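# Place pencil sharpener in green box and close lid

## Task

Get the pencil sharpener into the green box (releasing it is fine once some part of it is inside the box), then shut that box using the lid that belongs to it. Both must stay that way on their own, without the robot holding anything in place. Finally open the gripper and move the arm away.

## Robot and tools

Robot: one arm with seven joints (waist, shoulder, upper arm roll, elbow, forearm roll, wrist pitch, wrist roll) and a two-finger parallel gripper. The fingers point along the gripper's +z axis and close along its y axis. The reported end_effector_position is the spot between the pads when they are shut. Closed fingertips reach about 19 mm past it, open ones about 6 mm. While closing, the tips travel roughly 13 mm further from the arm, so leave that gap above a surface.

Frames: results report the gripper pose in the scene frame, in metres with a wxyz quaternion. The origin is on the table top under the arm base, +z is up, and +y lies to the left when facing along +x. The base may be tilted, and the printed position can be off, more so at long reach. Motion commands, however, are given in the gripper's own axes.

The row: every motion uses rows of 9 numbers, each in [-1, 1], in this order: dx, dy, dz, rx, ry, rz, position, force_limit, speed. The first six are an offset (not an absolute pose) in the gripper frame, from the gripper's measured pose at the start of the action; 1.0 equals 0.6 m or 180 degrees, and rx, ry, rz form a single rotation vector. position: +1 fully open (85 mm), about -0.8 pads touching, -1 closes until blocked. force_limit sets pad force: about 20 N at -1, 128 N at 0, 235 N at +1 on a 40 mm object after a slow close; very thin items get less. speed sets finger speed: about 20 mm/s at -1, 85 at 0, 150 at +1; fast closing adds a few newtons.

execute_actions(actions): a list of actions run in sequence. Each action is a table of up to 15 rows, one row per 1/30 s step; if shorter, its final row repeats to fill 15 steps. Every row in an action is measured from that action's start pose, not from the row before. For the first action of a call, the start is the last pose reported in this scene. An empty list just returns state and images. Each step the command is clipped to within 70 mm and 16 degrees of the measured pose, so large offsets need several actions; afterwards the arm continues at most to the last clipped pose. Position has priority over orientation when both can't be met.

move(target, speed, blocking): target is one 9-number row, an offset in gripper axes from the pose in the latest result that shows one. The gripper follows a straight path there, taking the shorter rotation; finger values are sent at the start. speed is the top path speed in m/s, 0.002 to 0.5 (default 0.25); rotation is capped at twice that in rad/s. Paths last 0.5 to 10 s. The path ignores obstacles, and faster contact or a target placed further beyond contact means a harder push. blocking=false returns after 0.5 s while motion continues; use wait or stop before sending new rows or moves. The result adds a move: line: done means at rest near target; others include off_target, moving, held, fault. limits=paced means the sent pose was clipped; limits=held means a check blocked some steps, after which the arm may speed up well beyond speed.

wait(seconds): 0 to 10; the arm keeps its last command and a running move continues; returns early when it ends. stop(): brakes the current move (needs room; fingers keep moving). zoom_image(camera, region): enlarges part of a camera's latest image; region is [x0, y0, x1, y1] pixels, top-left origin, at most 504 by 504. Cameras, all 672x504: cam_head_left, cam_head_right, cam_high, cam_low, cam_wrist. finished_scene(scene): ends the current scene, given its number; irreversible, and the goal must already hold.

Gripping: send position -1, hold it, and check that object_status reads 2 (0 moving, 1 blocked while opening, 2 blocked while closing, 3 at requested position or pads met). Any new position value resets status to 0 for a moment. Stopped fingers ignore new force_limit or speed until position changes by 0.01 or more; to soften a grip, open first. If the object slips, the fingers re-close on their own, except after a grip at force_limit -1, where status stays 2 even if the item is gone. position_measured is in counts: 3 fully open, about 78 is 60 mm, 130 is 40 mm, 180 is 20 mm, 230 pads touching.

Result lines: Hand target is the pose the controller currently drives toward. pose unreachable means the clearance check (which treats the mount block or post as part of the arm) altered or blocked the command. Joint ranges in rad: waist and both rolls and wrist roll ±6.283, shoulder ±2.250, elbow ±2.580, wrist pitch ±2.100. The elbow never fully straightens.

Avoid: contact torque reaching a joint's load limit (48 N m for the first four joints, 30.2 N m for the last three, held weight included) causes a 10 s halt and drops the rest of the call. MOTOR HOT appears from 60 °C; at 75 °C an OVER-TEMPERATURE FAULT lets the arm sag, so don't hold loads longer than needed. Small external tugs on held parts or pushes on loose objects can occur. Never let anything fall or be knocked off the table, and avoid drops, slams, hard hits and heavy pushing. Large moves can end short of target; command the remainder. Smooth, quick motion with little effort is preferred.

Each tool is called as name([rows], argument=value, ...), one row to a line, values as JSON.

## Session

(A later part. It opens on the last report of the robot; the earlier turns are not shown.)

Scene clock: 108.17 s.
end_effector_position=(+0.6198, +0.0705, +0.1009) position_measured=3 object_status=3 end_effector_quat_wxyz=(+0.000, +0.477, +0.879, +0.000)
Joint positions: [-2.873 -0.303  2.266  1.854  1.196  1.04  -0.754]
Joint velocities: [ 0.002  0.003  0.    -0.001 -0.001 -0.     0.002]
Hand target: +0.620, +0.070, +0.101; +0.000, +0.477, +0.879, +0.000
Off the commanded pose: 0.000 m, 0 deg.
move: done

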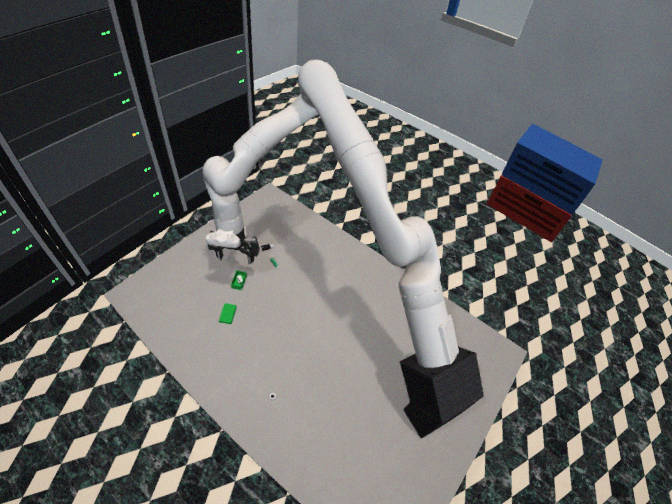

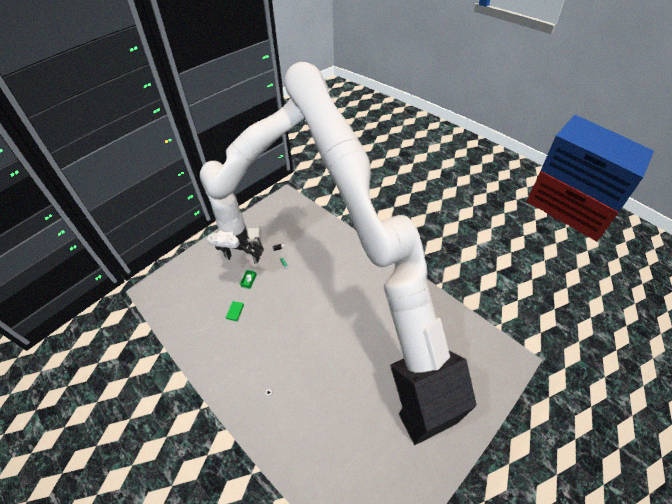

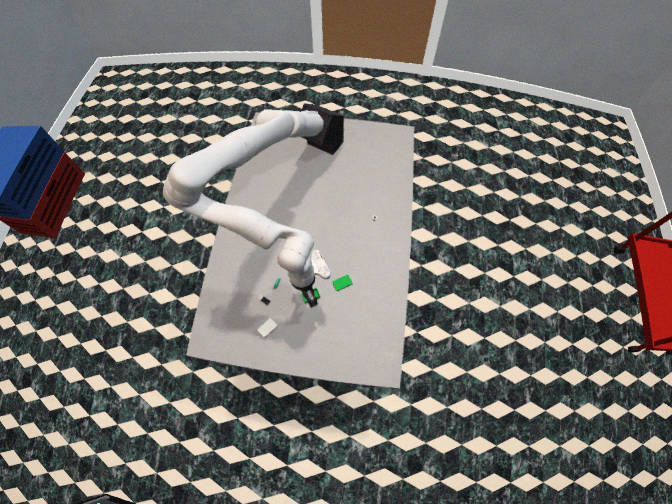

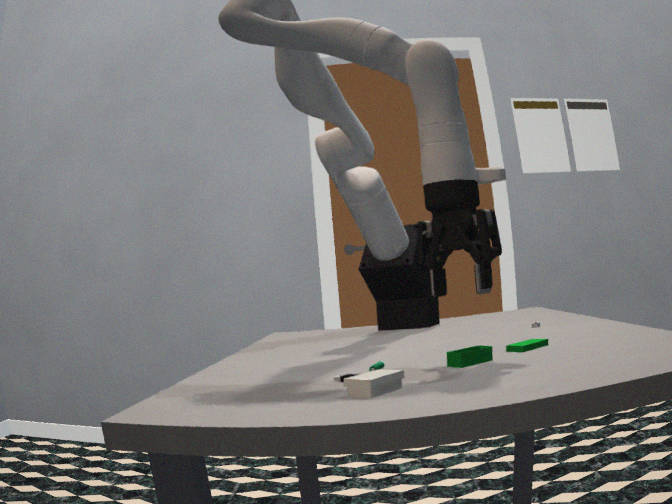

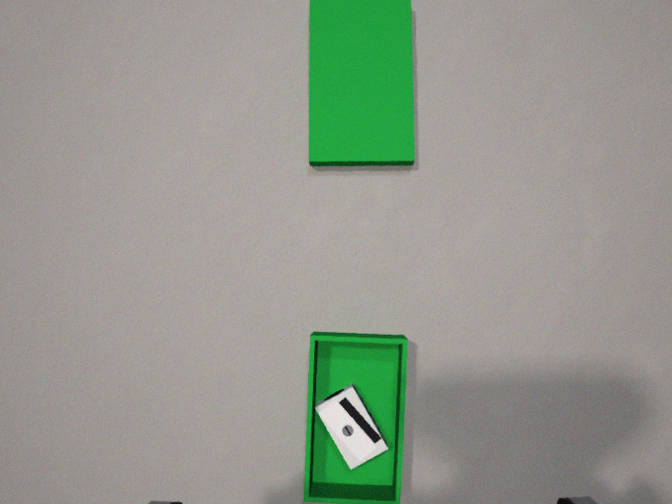

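move(target=[0.202,0,0,0,0,0,1,0,0], speed=0.2)

move(target=[0,0,0.14,0,0,0,1,0,0], speed=0.1)

execute_actions([
  [[0,0,0,0,0,0,-1,-0.6,-0.5]],
  [[0,0,0,0,0,0,-1,-0.6,-0.5]],
  [[0,0,0,0,0,0,-1,-0.6,-0.5]],
])

move(target=[0,0,-0.1,0,0,0,-1,-0.6,-0.5], speed=0.1)

move(target=[-0.202,-0.006,0,0,0,0.017,-1,-0.6,-0.5], speed=0.15)

move(target=[0,0,0.06,0,0,0,-1,-0.6,-0.5], speed=0.05)

Scene clock: 121.20 s.
end_effector_position=(+0.5535, +0.1714, +0.1007) position_measured=3 object_status=3 end_effector_quat_wxyz=(+0.001, +0.476, +0.879, -0.000)
Joint positions: [-3.185 -0.497  2.286  1.899  1.336  1.229 -1.119]
Joint velocities: [-0.003 -0.003 -0.002  0.     0.001 -0.001 -0.001]
Hand target: +0.553, +0.172, +0.101; +0.000, +0.476, +0.879, -0.000
Off the commanded pose: 0.001 m, 0 deg.
move: done

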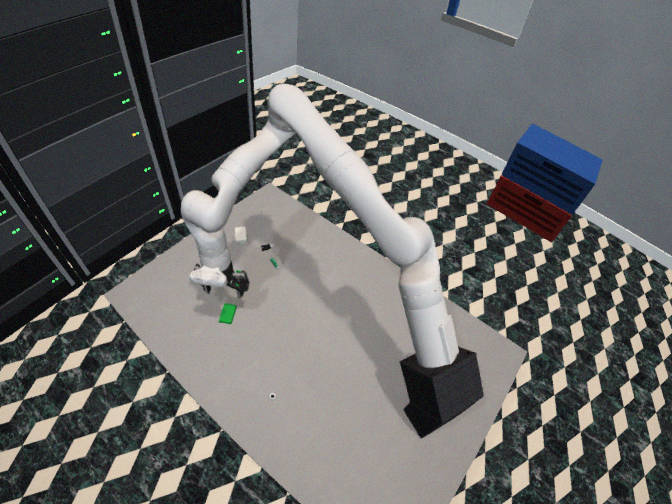

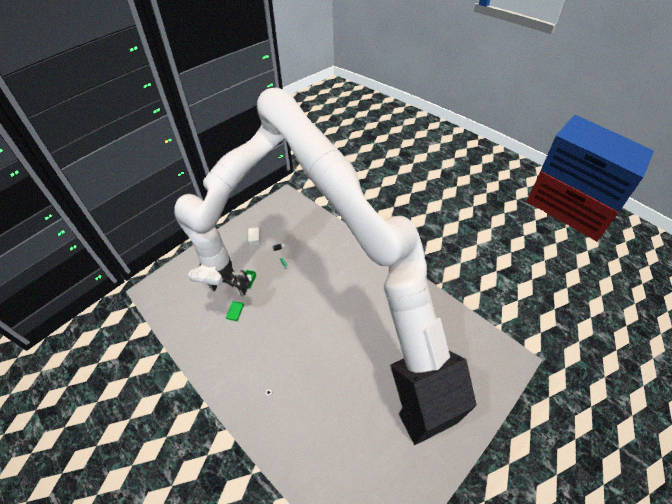

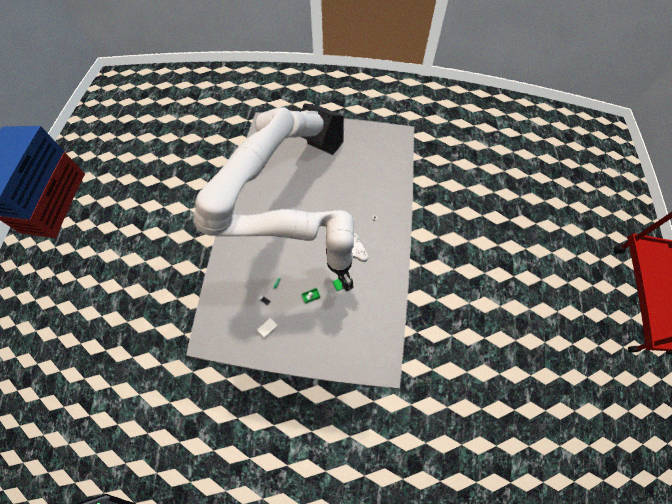

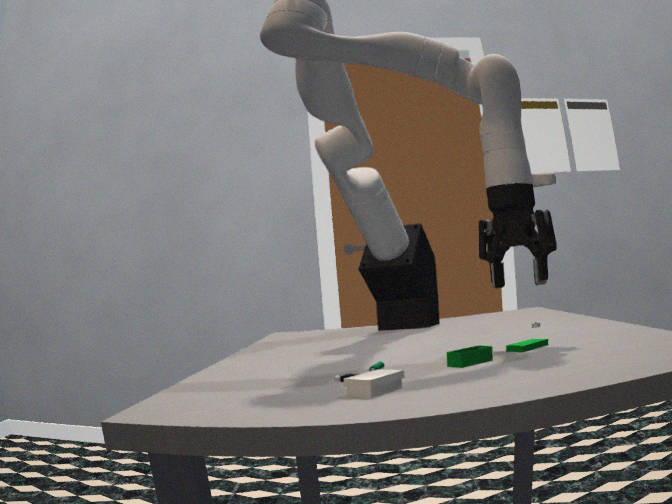

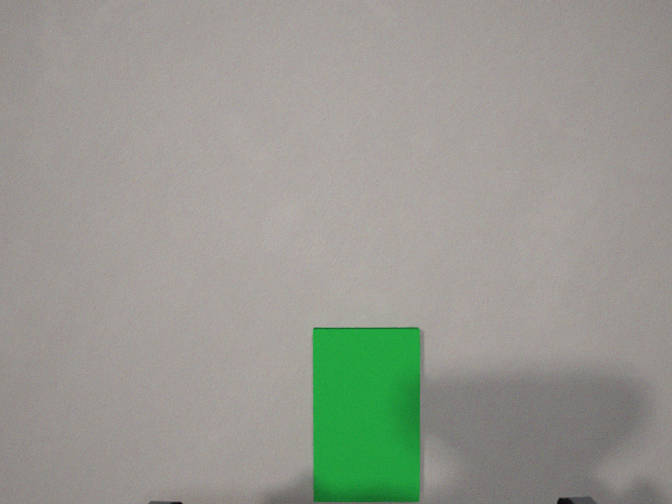

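Scene clock: 122.40 s.
end_effector_position=(+0.5540, +0.1713, +0.0169) position_measured=3 object_status=3 end_effector_quat_wxyz=(+0.001, +0.476, +0.879, -0.000)
Joint positions: [-3.136 -0.643  2.366  1.882  1.515  1.144 -1.176]
Joint velocities: [-0.    -0.006  0.002  0.     0.001 -0.002  0.002]
Hand target: +0.554, +0.171, +0.017; +0.001, +0.476, +0.879, -0.000
Off the commanded pose: 0.000 m, 0 deg.
move: done

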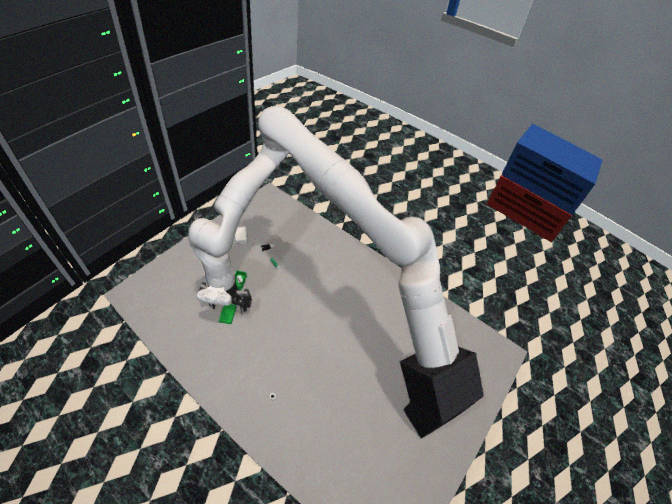

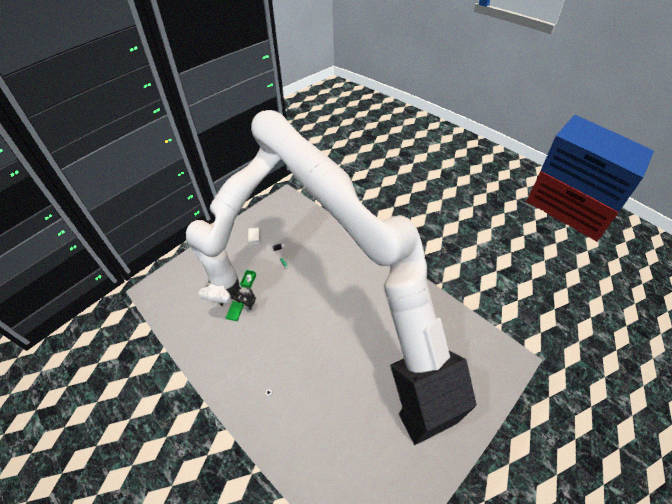

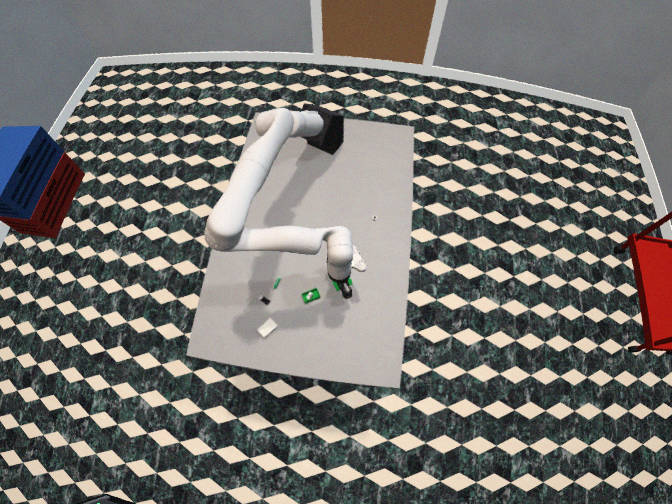

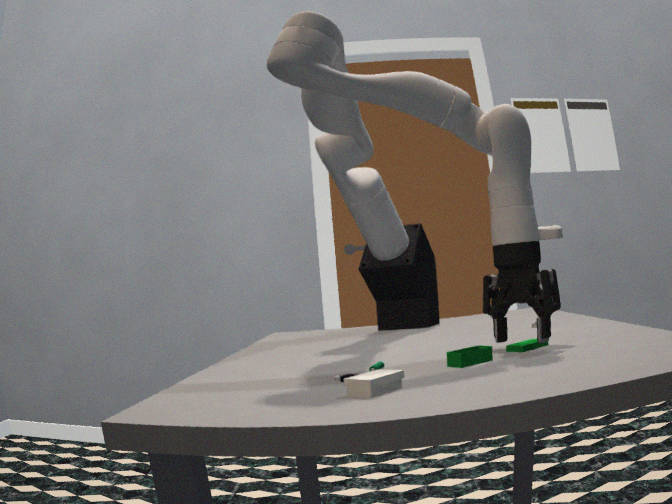

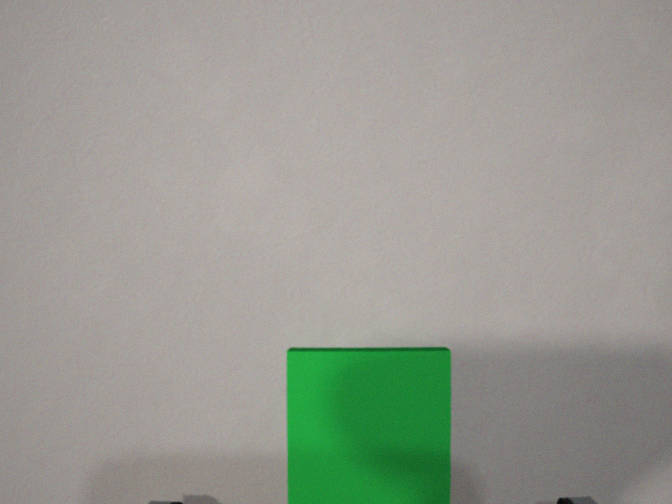

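Scene clock: 123.90 s.
end_effector_position=(+0.5541, +0.1716, +0.0173) position_measured=140 object_status=2 end_effector_quat_wxyz=(+0.001, +0.476, +0.879, -0.000)
Joint positions: [-3.136 -0.642  2.366  1.882  1.515  1.145 -1.176]
Joint velocities: [ 0.    -0.001 -0.001 -0.001  0.001 -0.     0.001]
Hand target: +0.554, +0.171, +0.017; +0.001, +0.476, +0.879, -0.000
Off the commanded pose: 0.000 m, 0 deg.

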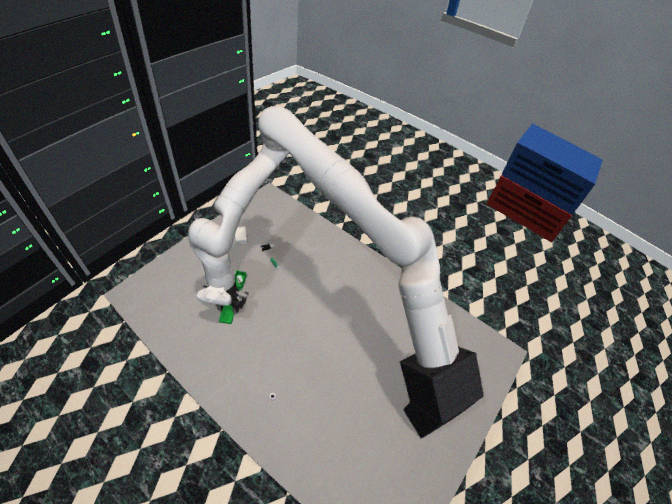

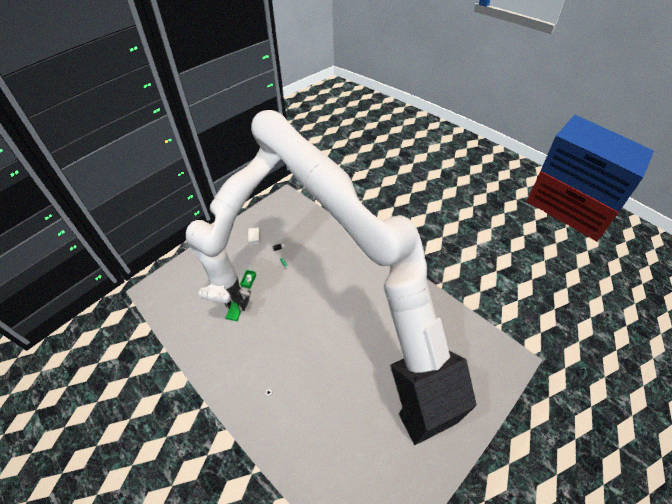

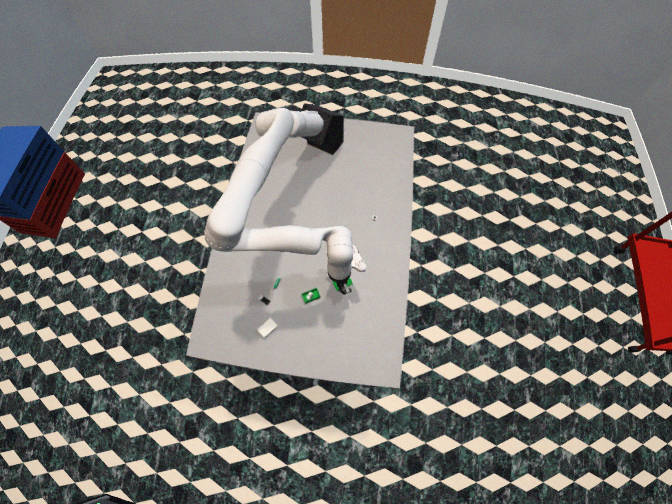

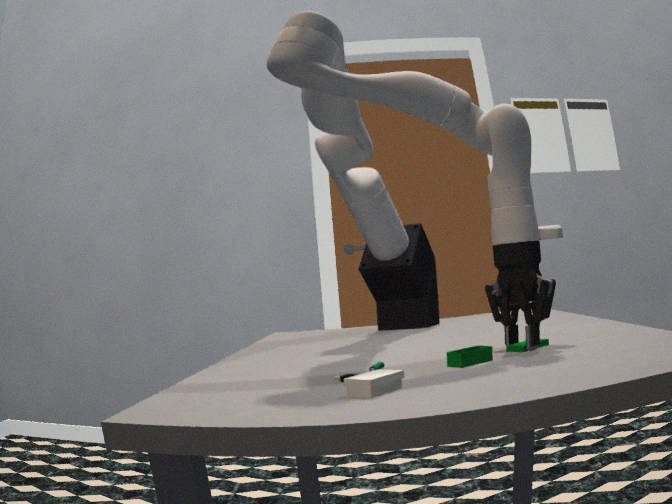

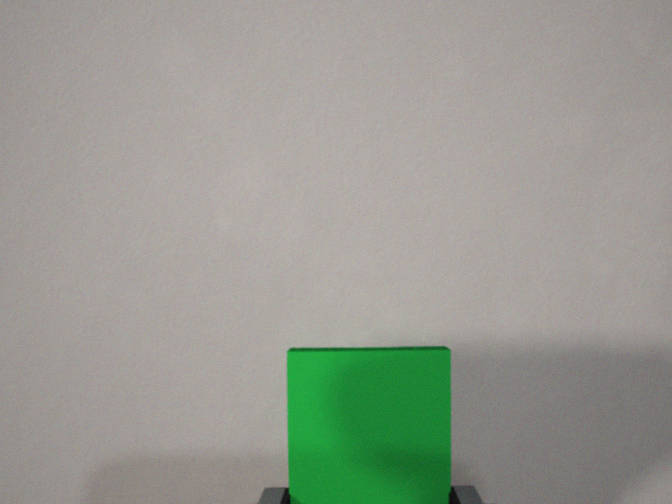

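Scene clock: 124.87 s.
end_effector_position=(+0.5537, +0.1716, +0.0771) position_measured=140 object_status=2 end_effector_quat_wxyz=(+0.001, +0.476, +0.879, -0.000)
Joint positions: [-3.171 -0.537  2.309  1.9    1.387  1.202 -1.138]
Joint velocities: [-0.     0.004 -0.001  0.     0.    -0.    -0.001]
Hand target: +0.554, +0.172, +0.077; +0.001, +0.476, +0.879, +0.000
Off the commanded pose: 0.000 m, 0 deg.
move: done

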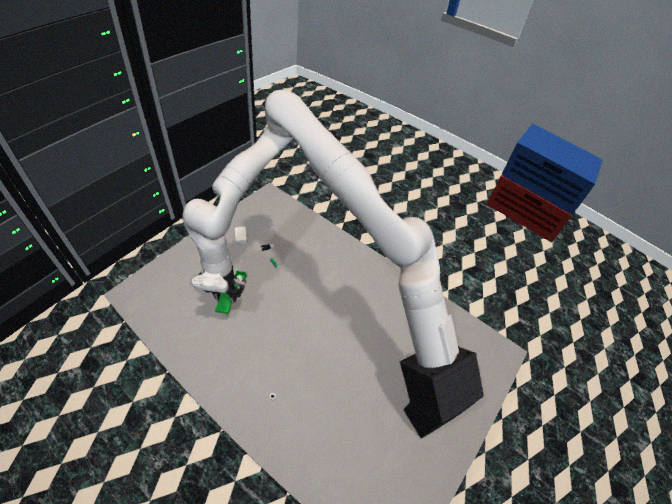

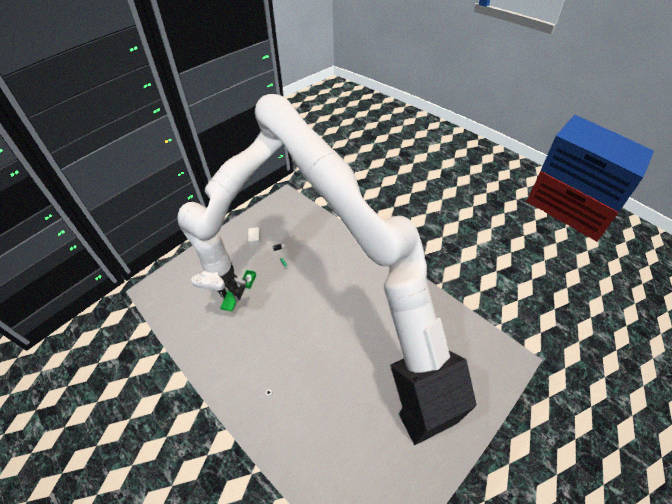

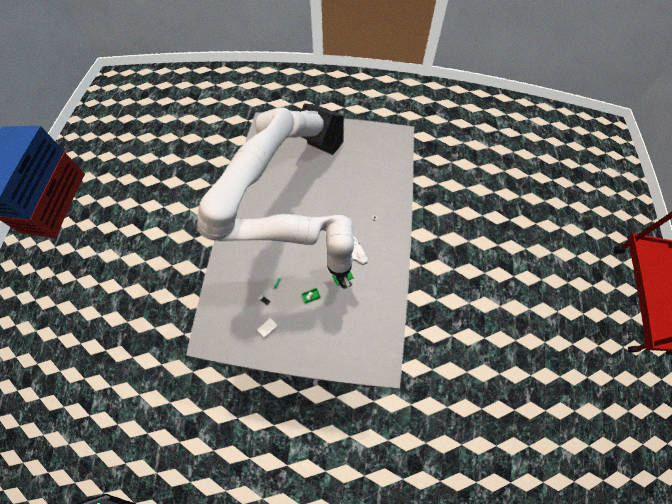

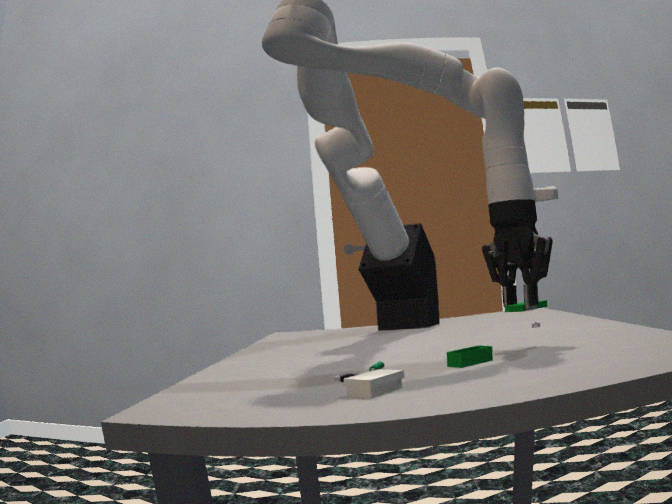

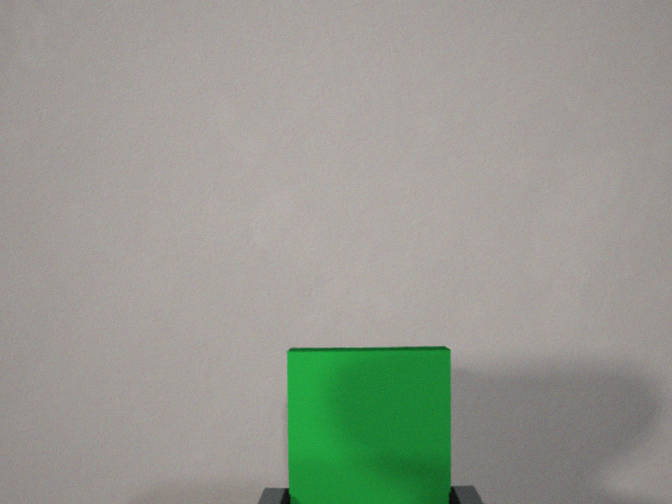

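Scene clock: 126.20 s.
end_effector_position=(+0.6170, +0.0687, +0.0773) position_measured=140 object_status=2 end_effector_quat_wxyz=(+0.000, +0.500, +0.866, +0.000)
Joint positions: [-2.865 -0.345  2.284  1.868  1.256  1.012 -0.844]
Joint velocities: [ 0.003  0.002  0.002  0.002 -0.001 -0.001  0.   ]
Hand target: +0.617, +0.069, +0.077; +0.000, +0.500, +0.866, +0.000
Off the commanded pose: 0.001 m, 0 deg.
move: done

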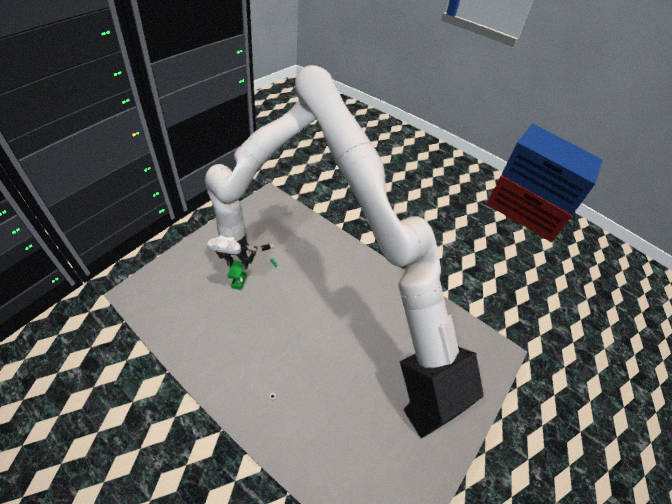

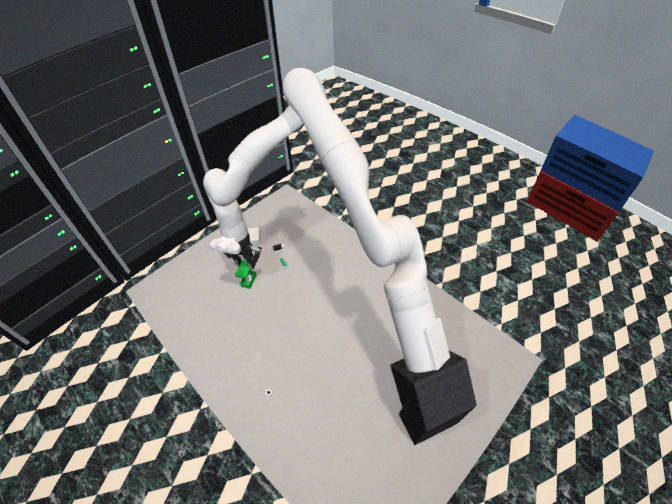

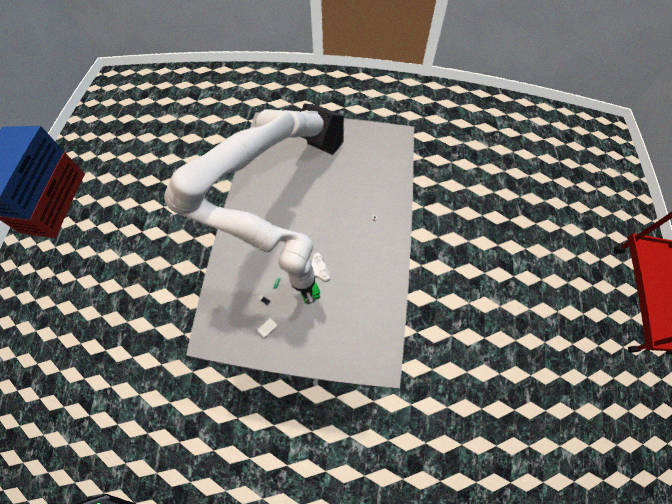

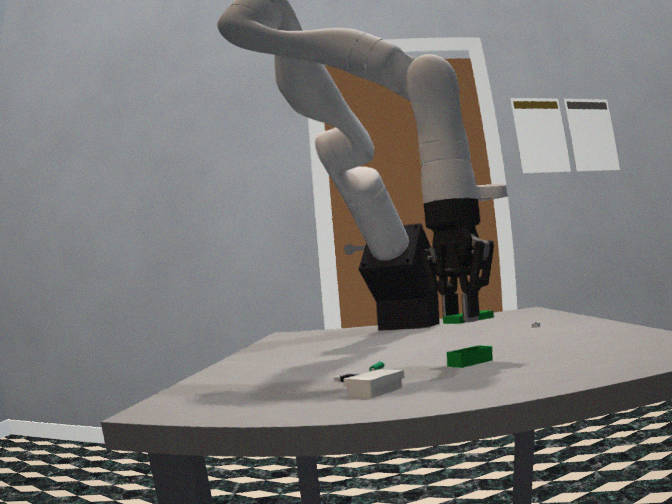

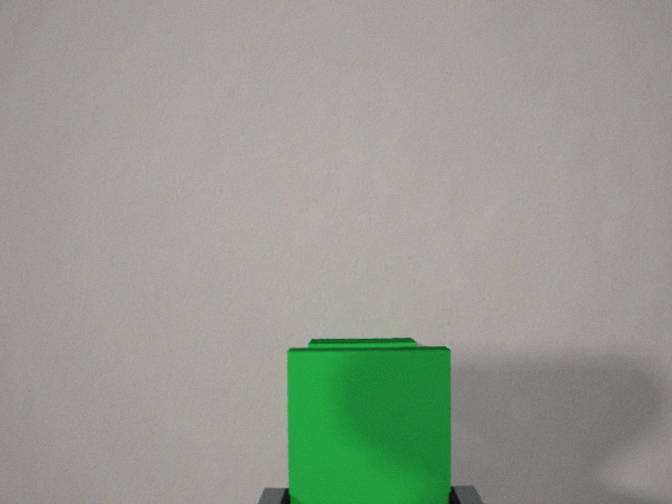

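Scene clock: 127.23 s.
end_effector_position=(+0.6172, +0.0686, +0.0415) position_measured=140 object_status=2 end_effector_quat_wxyz=(+0.001, +0.500, +0.866, +0.000)
Joint positions: [-2.864 -0.419  2.32   1.861  1.342  0.983 -0.886]
Joint velocities: [-0.001 -0.004 -0.    -0.001  0.002 -0.001 -0.001]
Hand target: +0.617, +0.069, +0.041; +0.000, +0.500, +0.866, +0.000
Off the commanded pose: 0.000 m, 0 deg.
move: done

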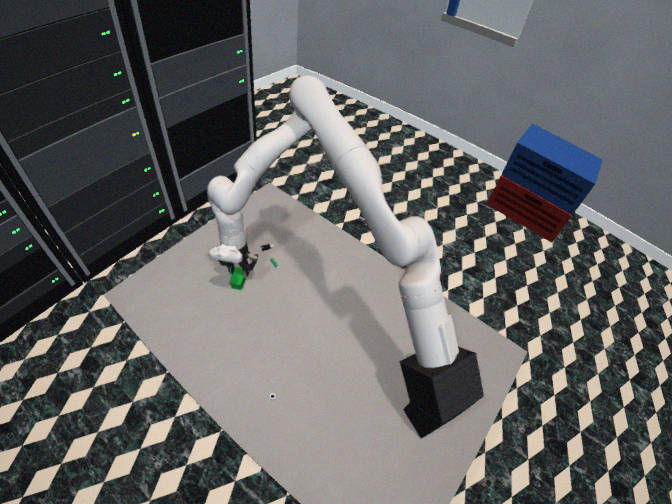

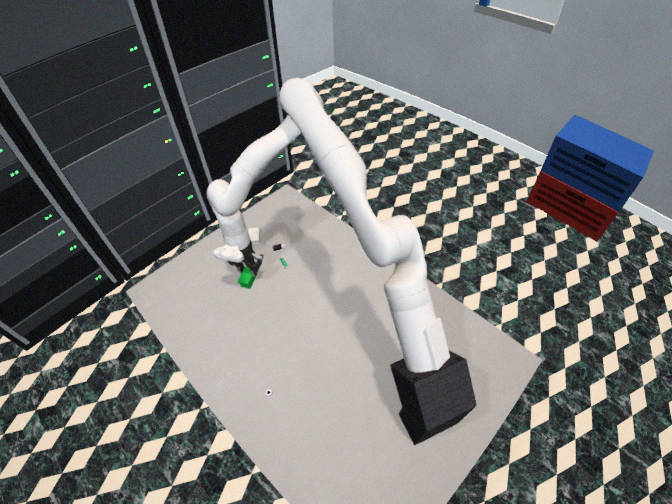

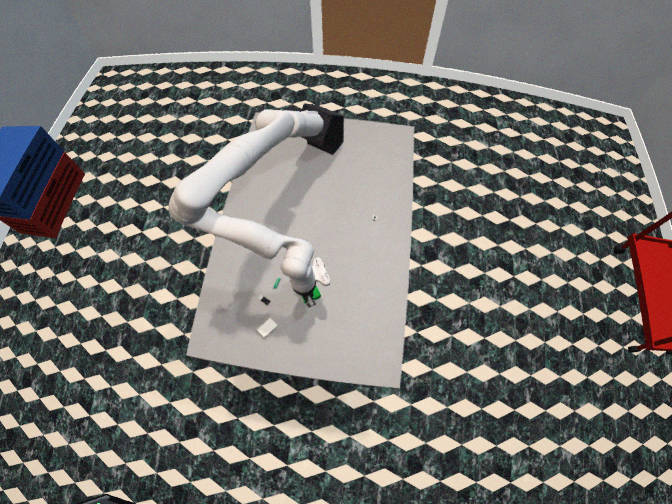

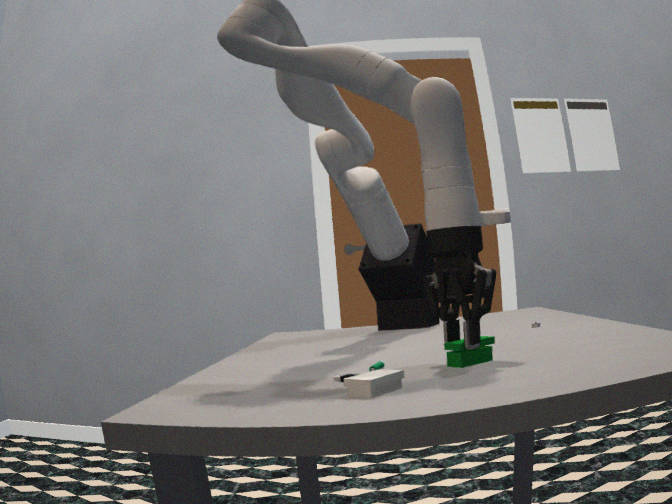

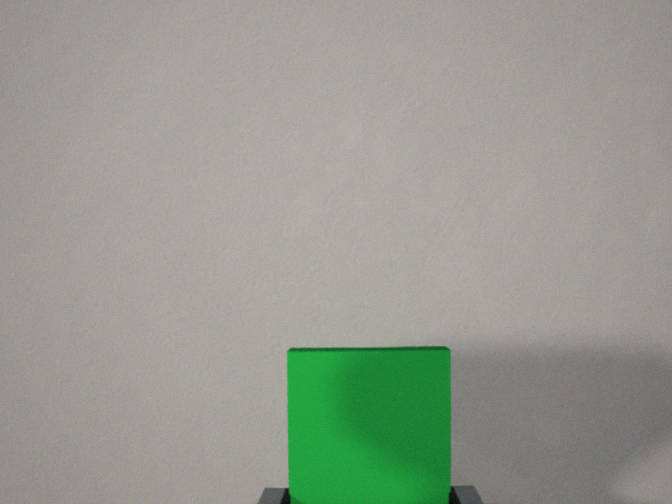

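move(target=[0,-0.003,0.012,0,0,0,-1,-0.6,-0.5], speed=0.02)

zoom_image(camera="cam_low", region=[400, 300, 560, 400])

Scene clock: 134.67 s.
end_effector_position=(+0.6158, +0.0677, +0.0343) position_measured=140 object_status=2 end_effector_quat_wxyz=(+0.001, +0.500, +0.866, +0.000)
Joint positions: [-2.861 -0.431  2.327  1.864  1.361  0.974 -0.898]
Joint velocities: [-0.    -0.001  0.     0.001  0.002 -0.001  0.002]
Hand target: +0.616, +0.068, +0.034; +0.001, +0.500, +0.866, +0.000
Off the commanded pose: 0.000 m, 0 deg.
move: done

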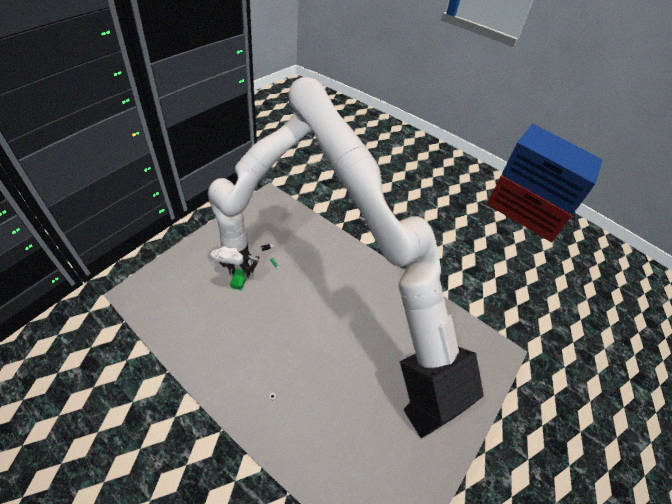

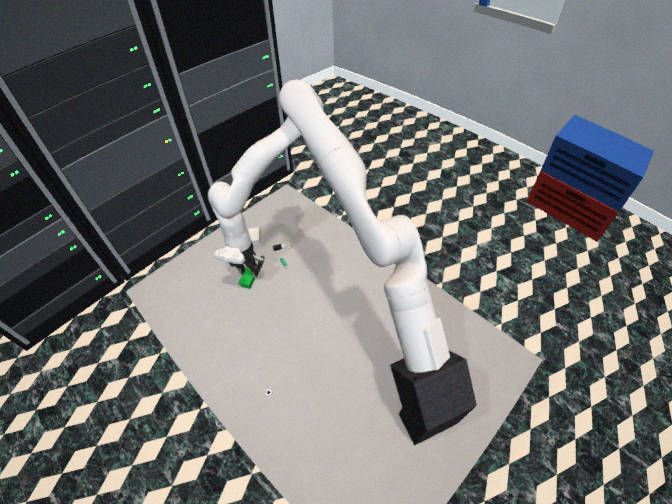

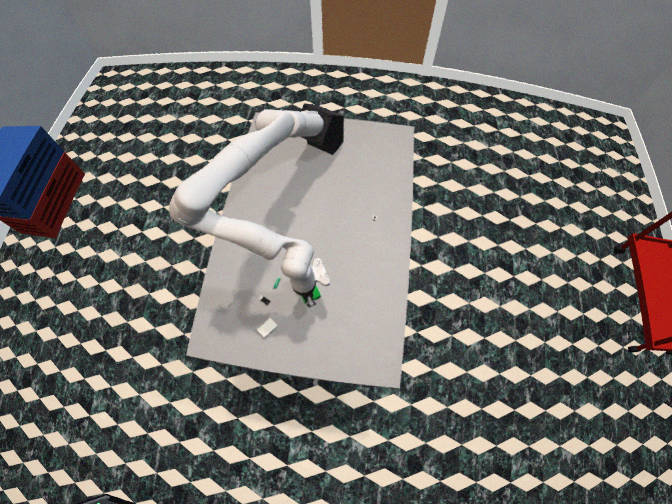

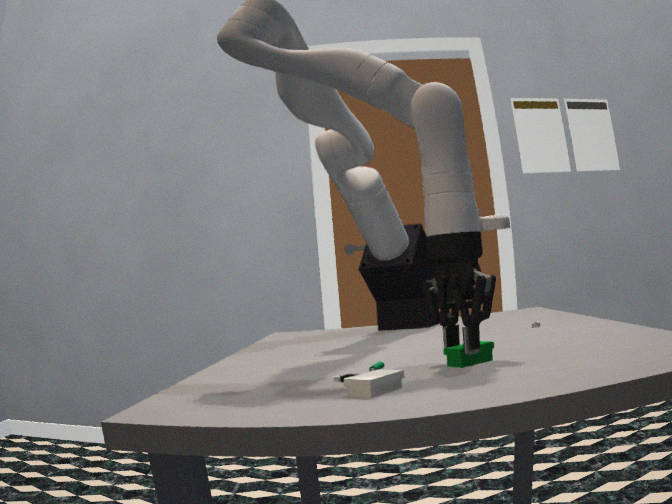

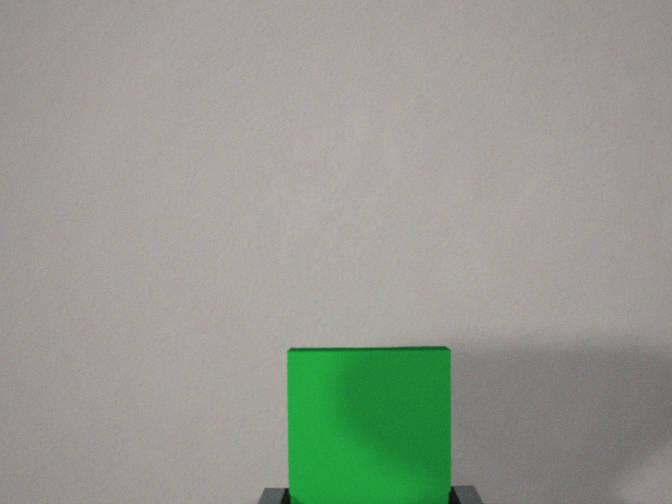

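Region (400, 300, 560, 400) of cam_low's 672x504 image, scaled by 3.150, with more detail than that image has; it fills the top 315 rows of this view, and the rest is white.

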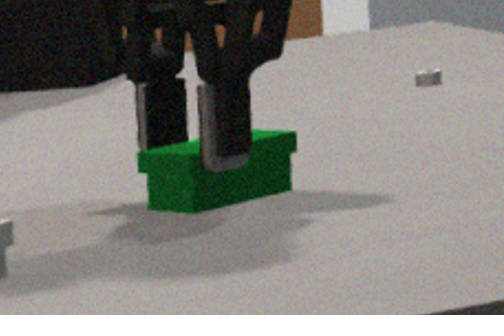

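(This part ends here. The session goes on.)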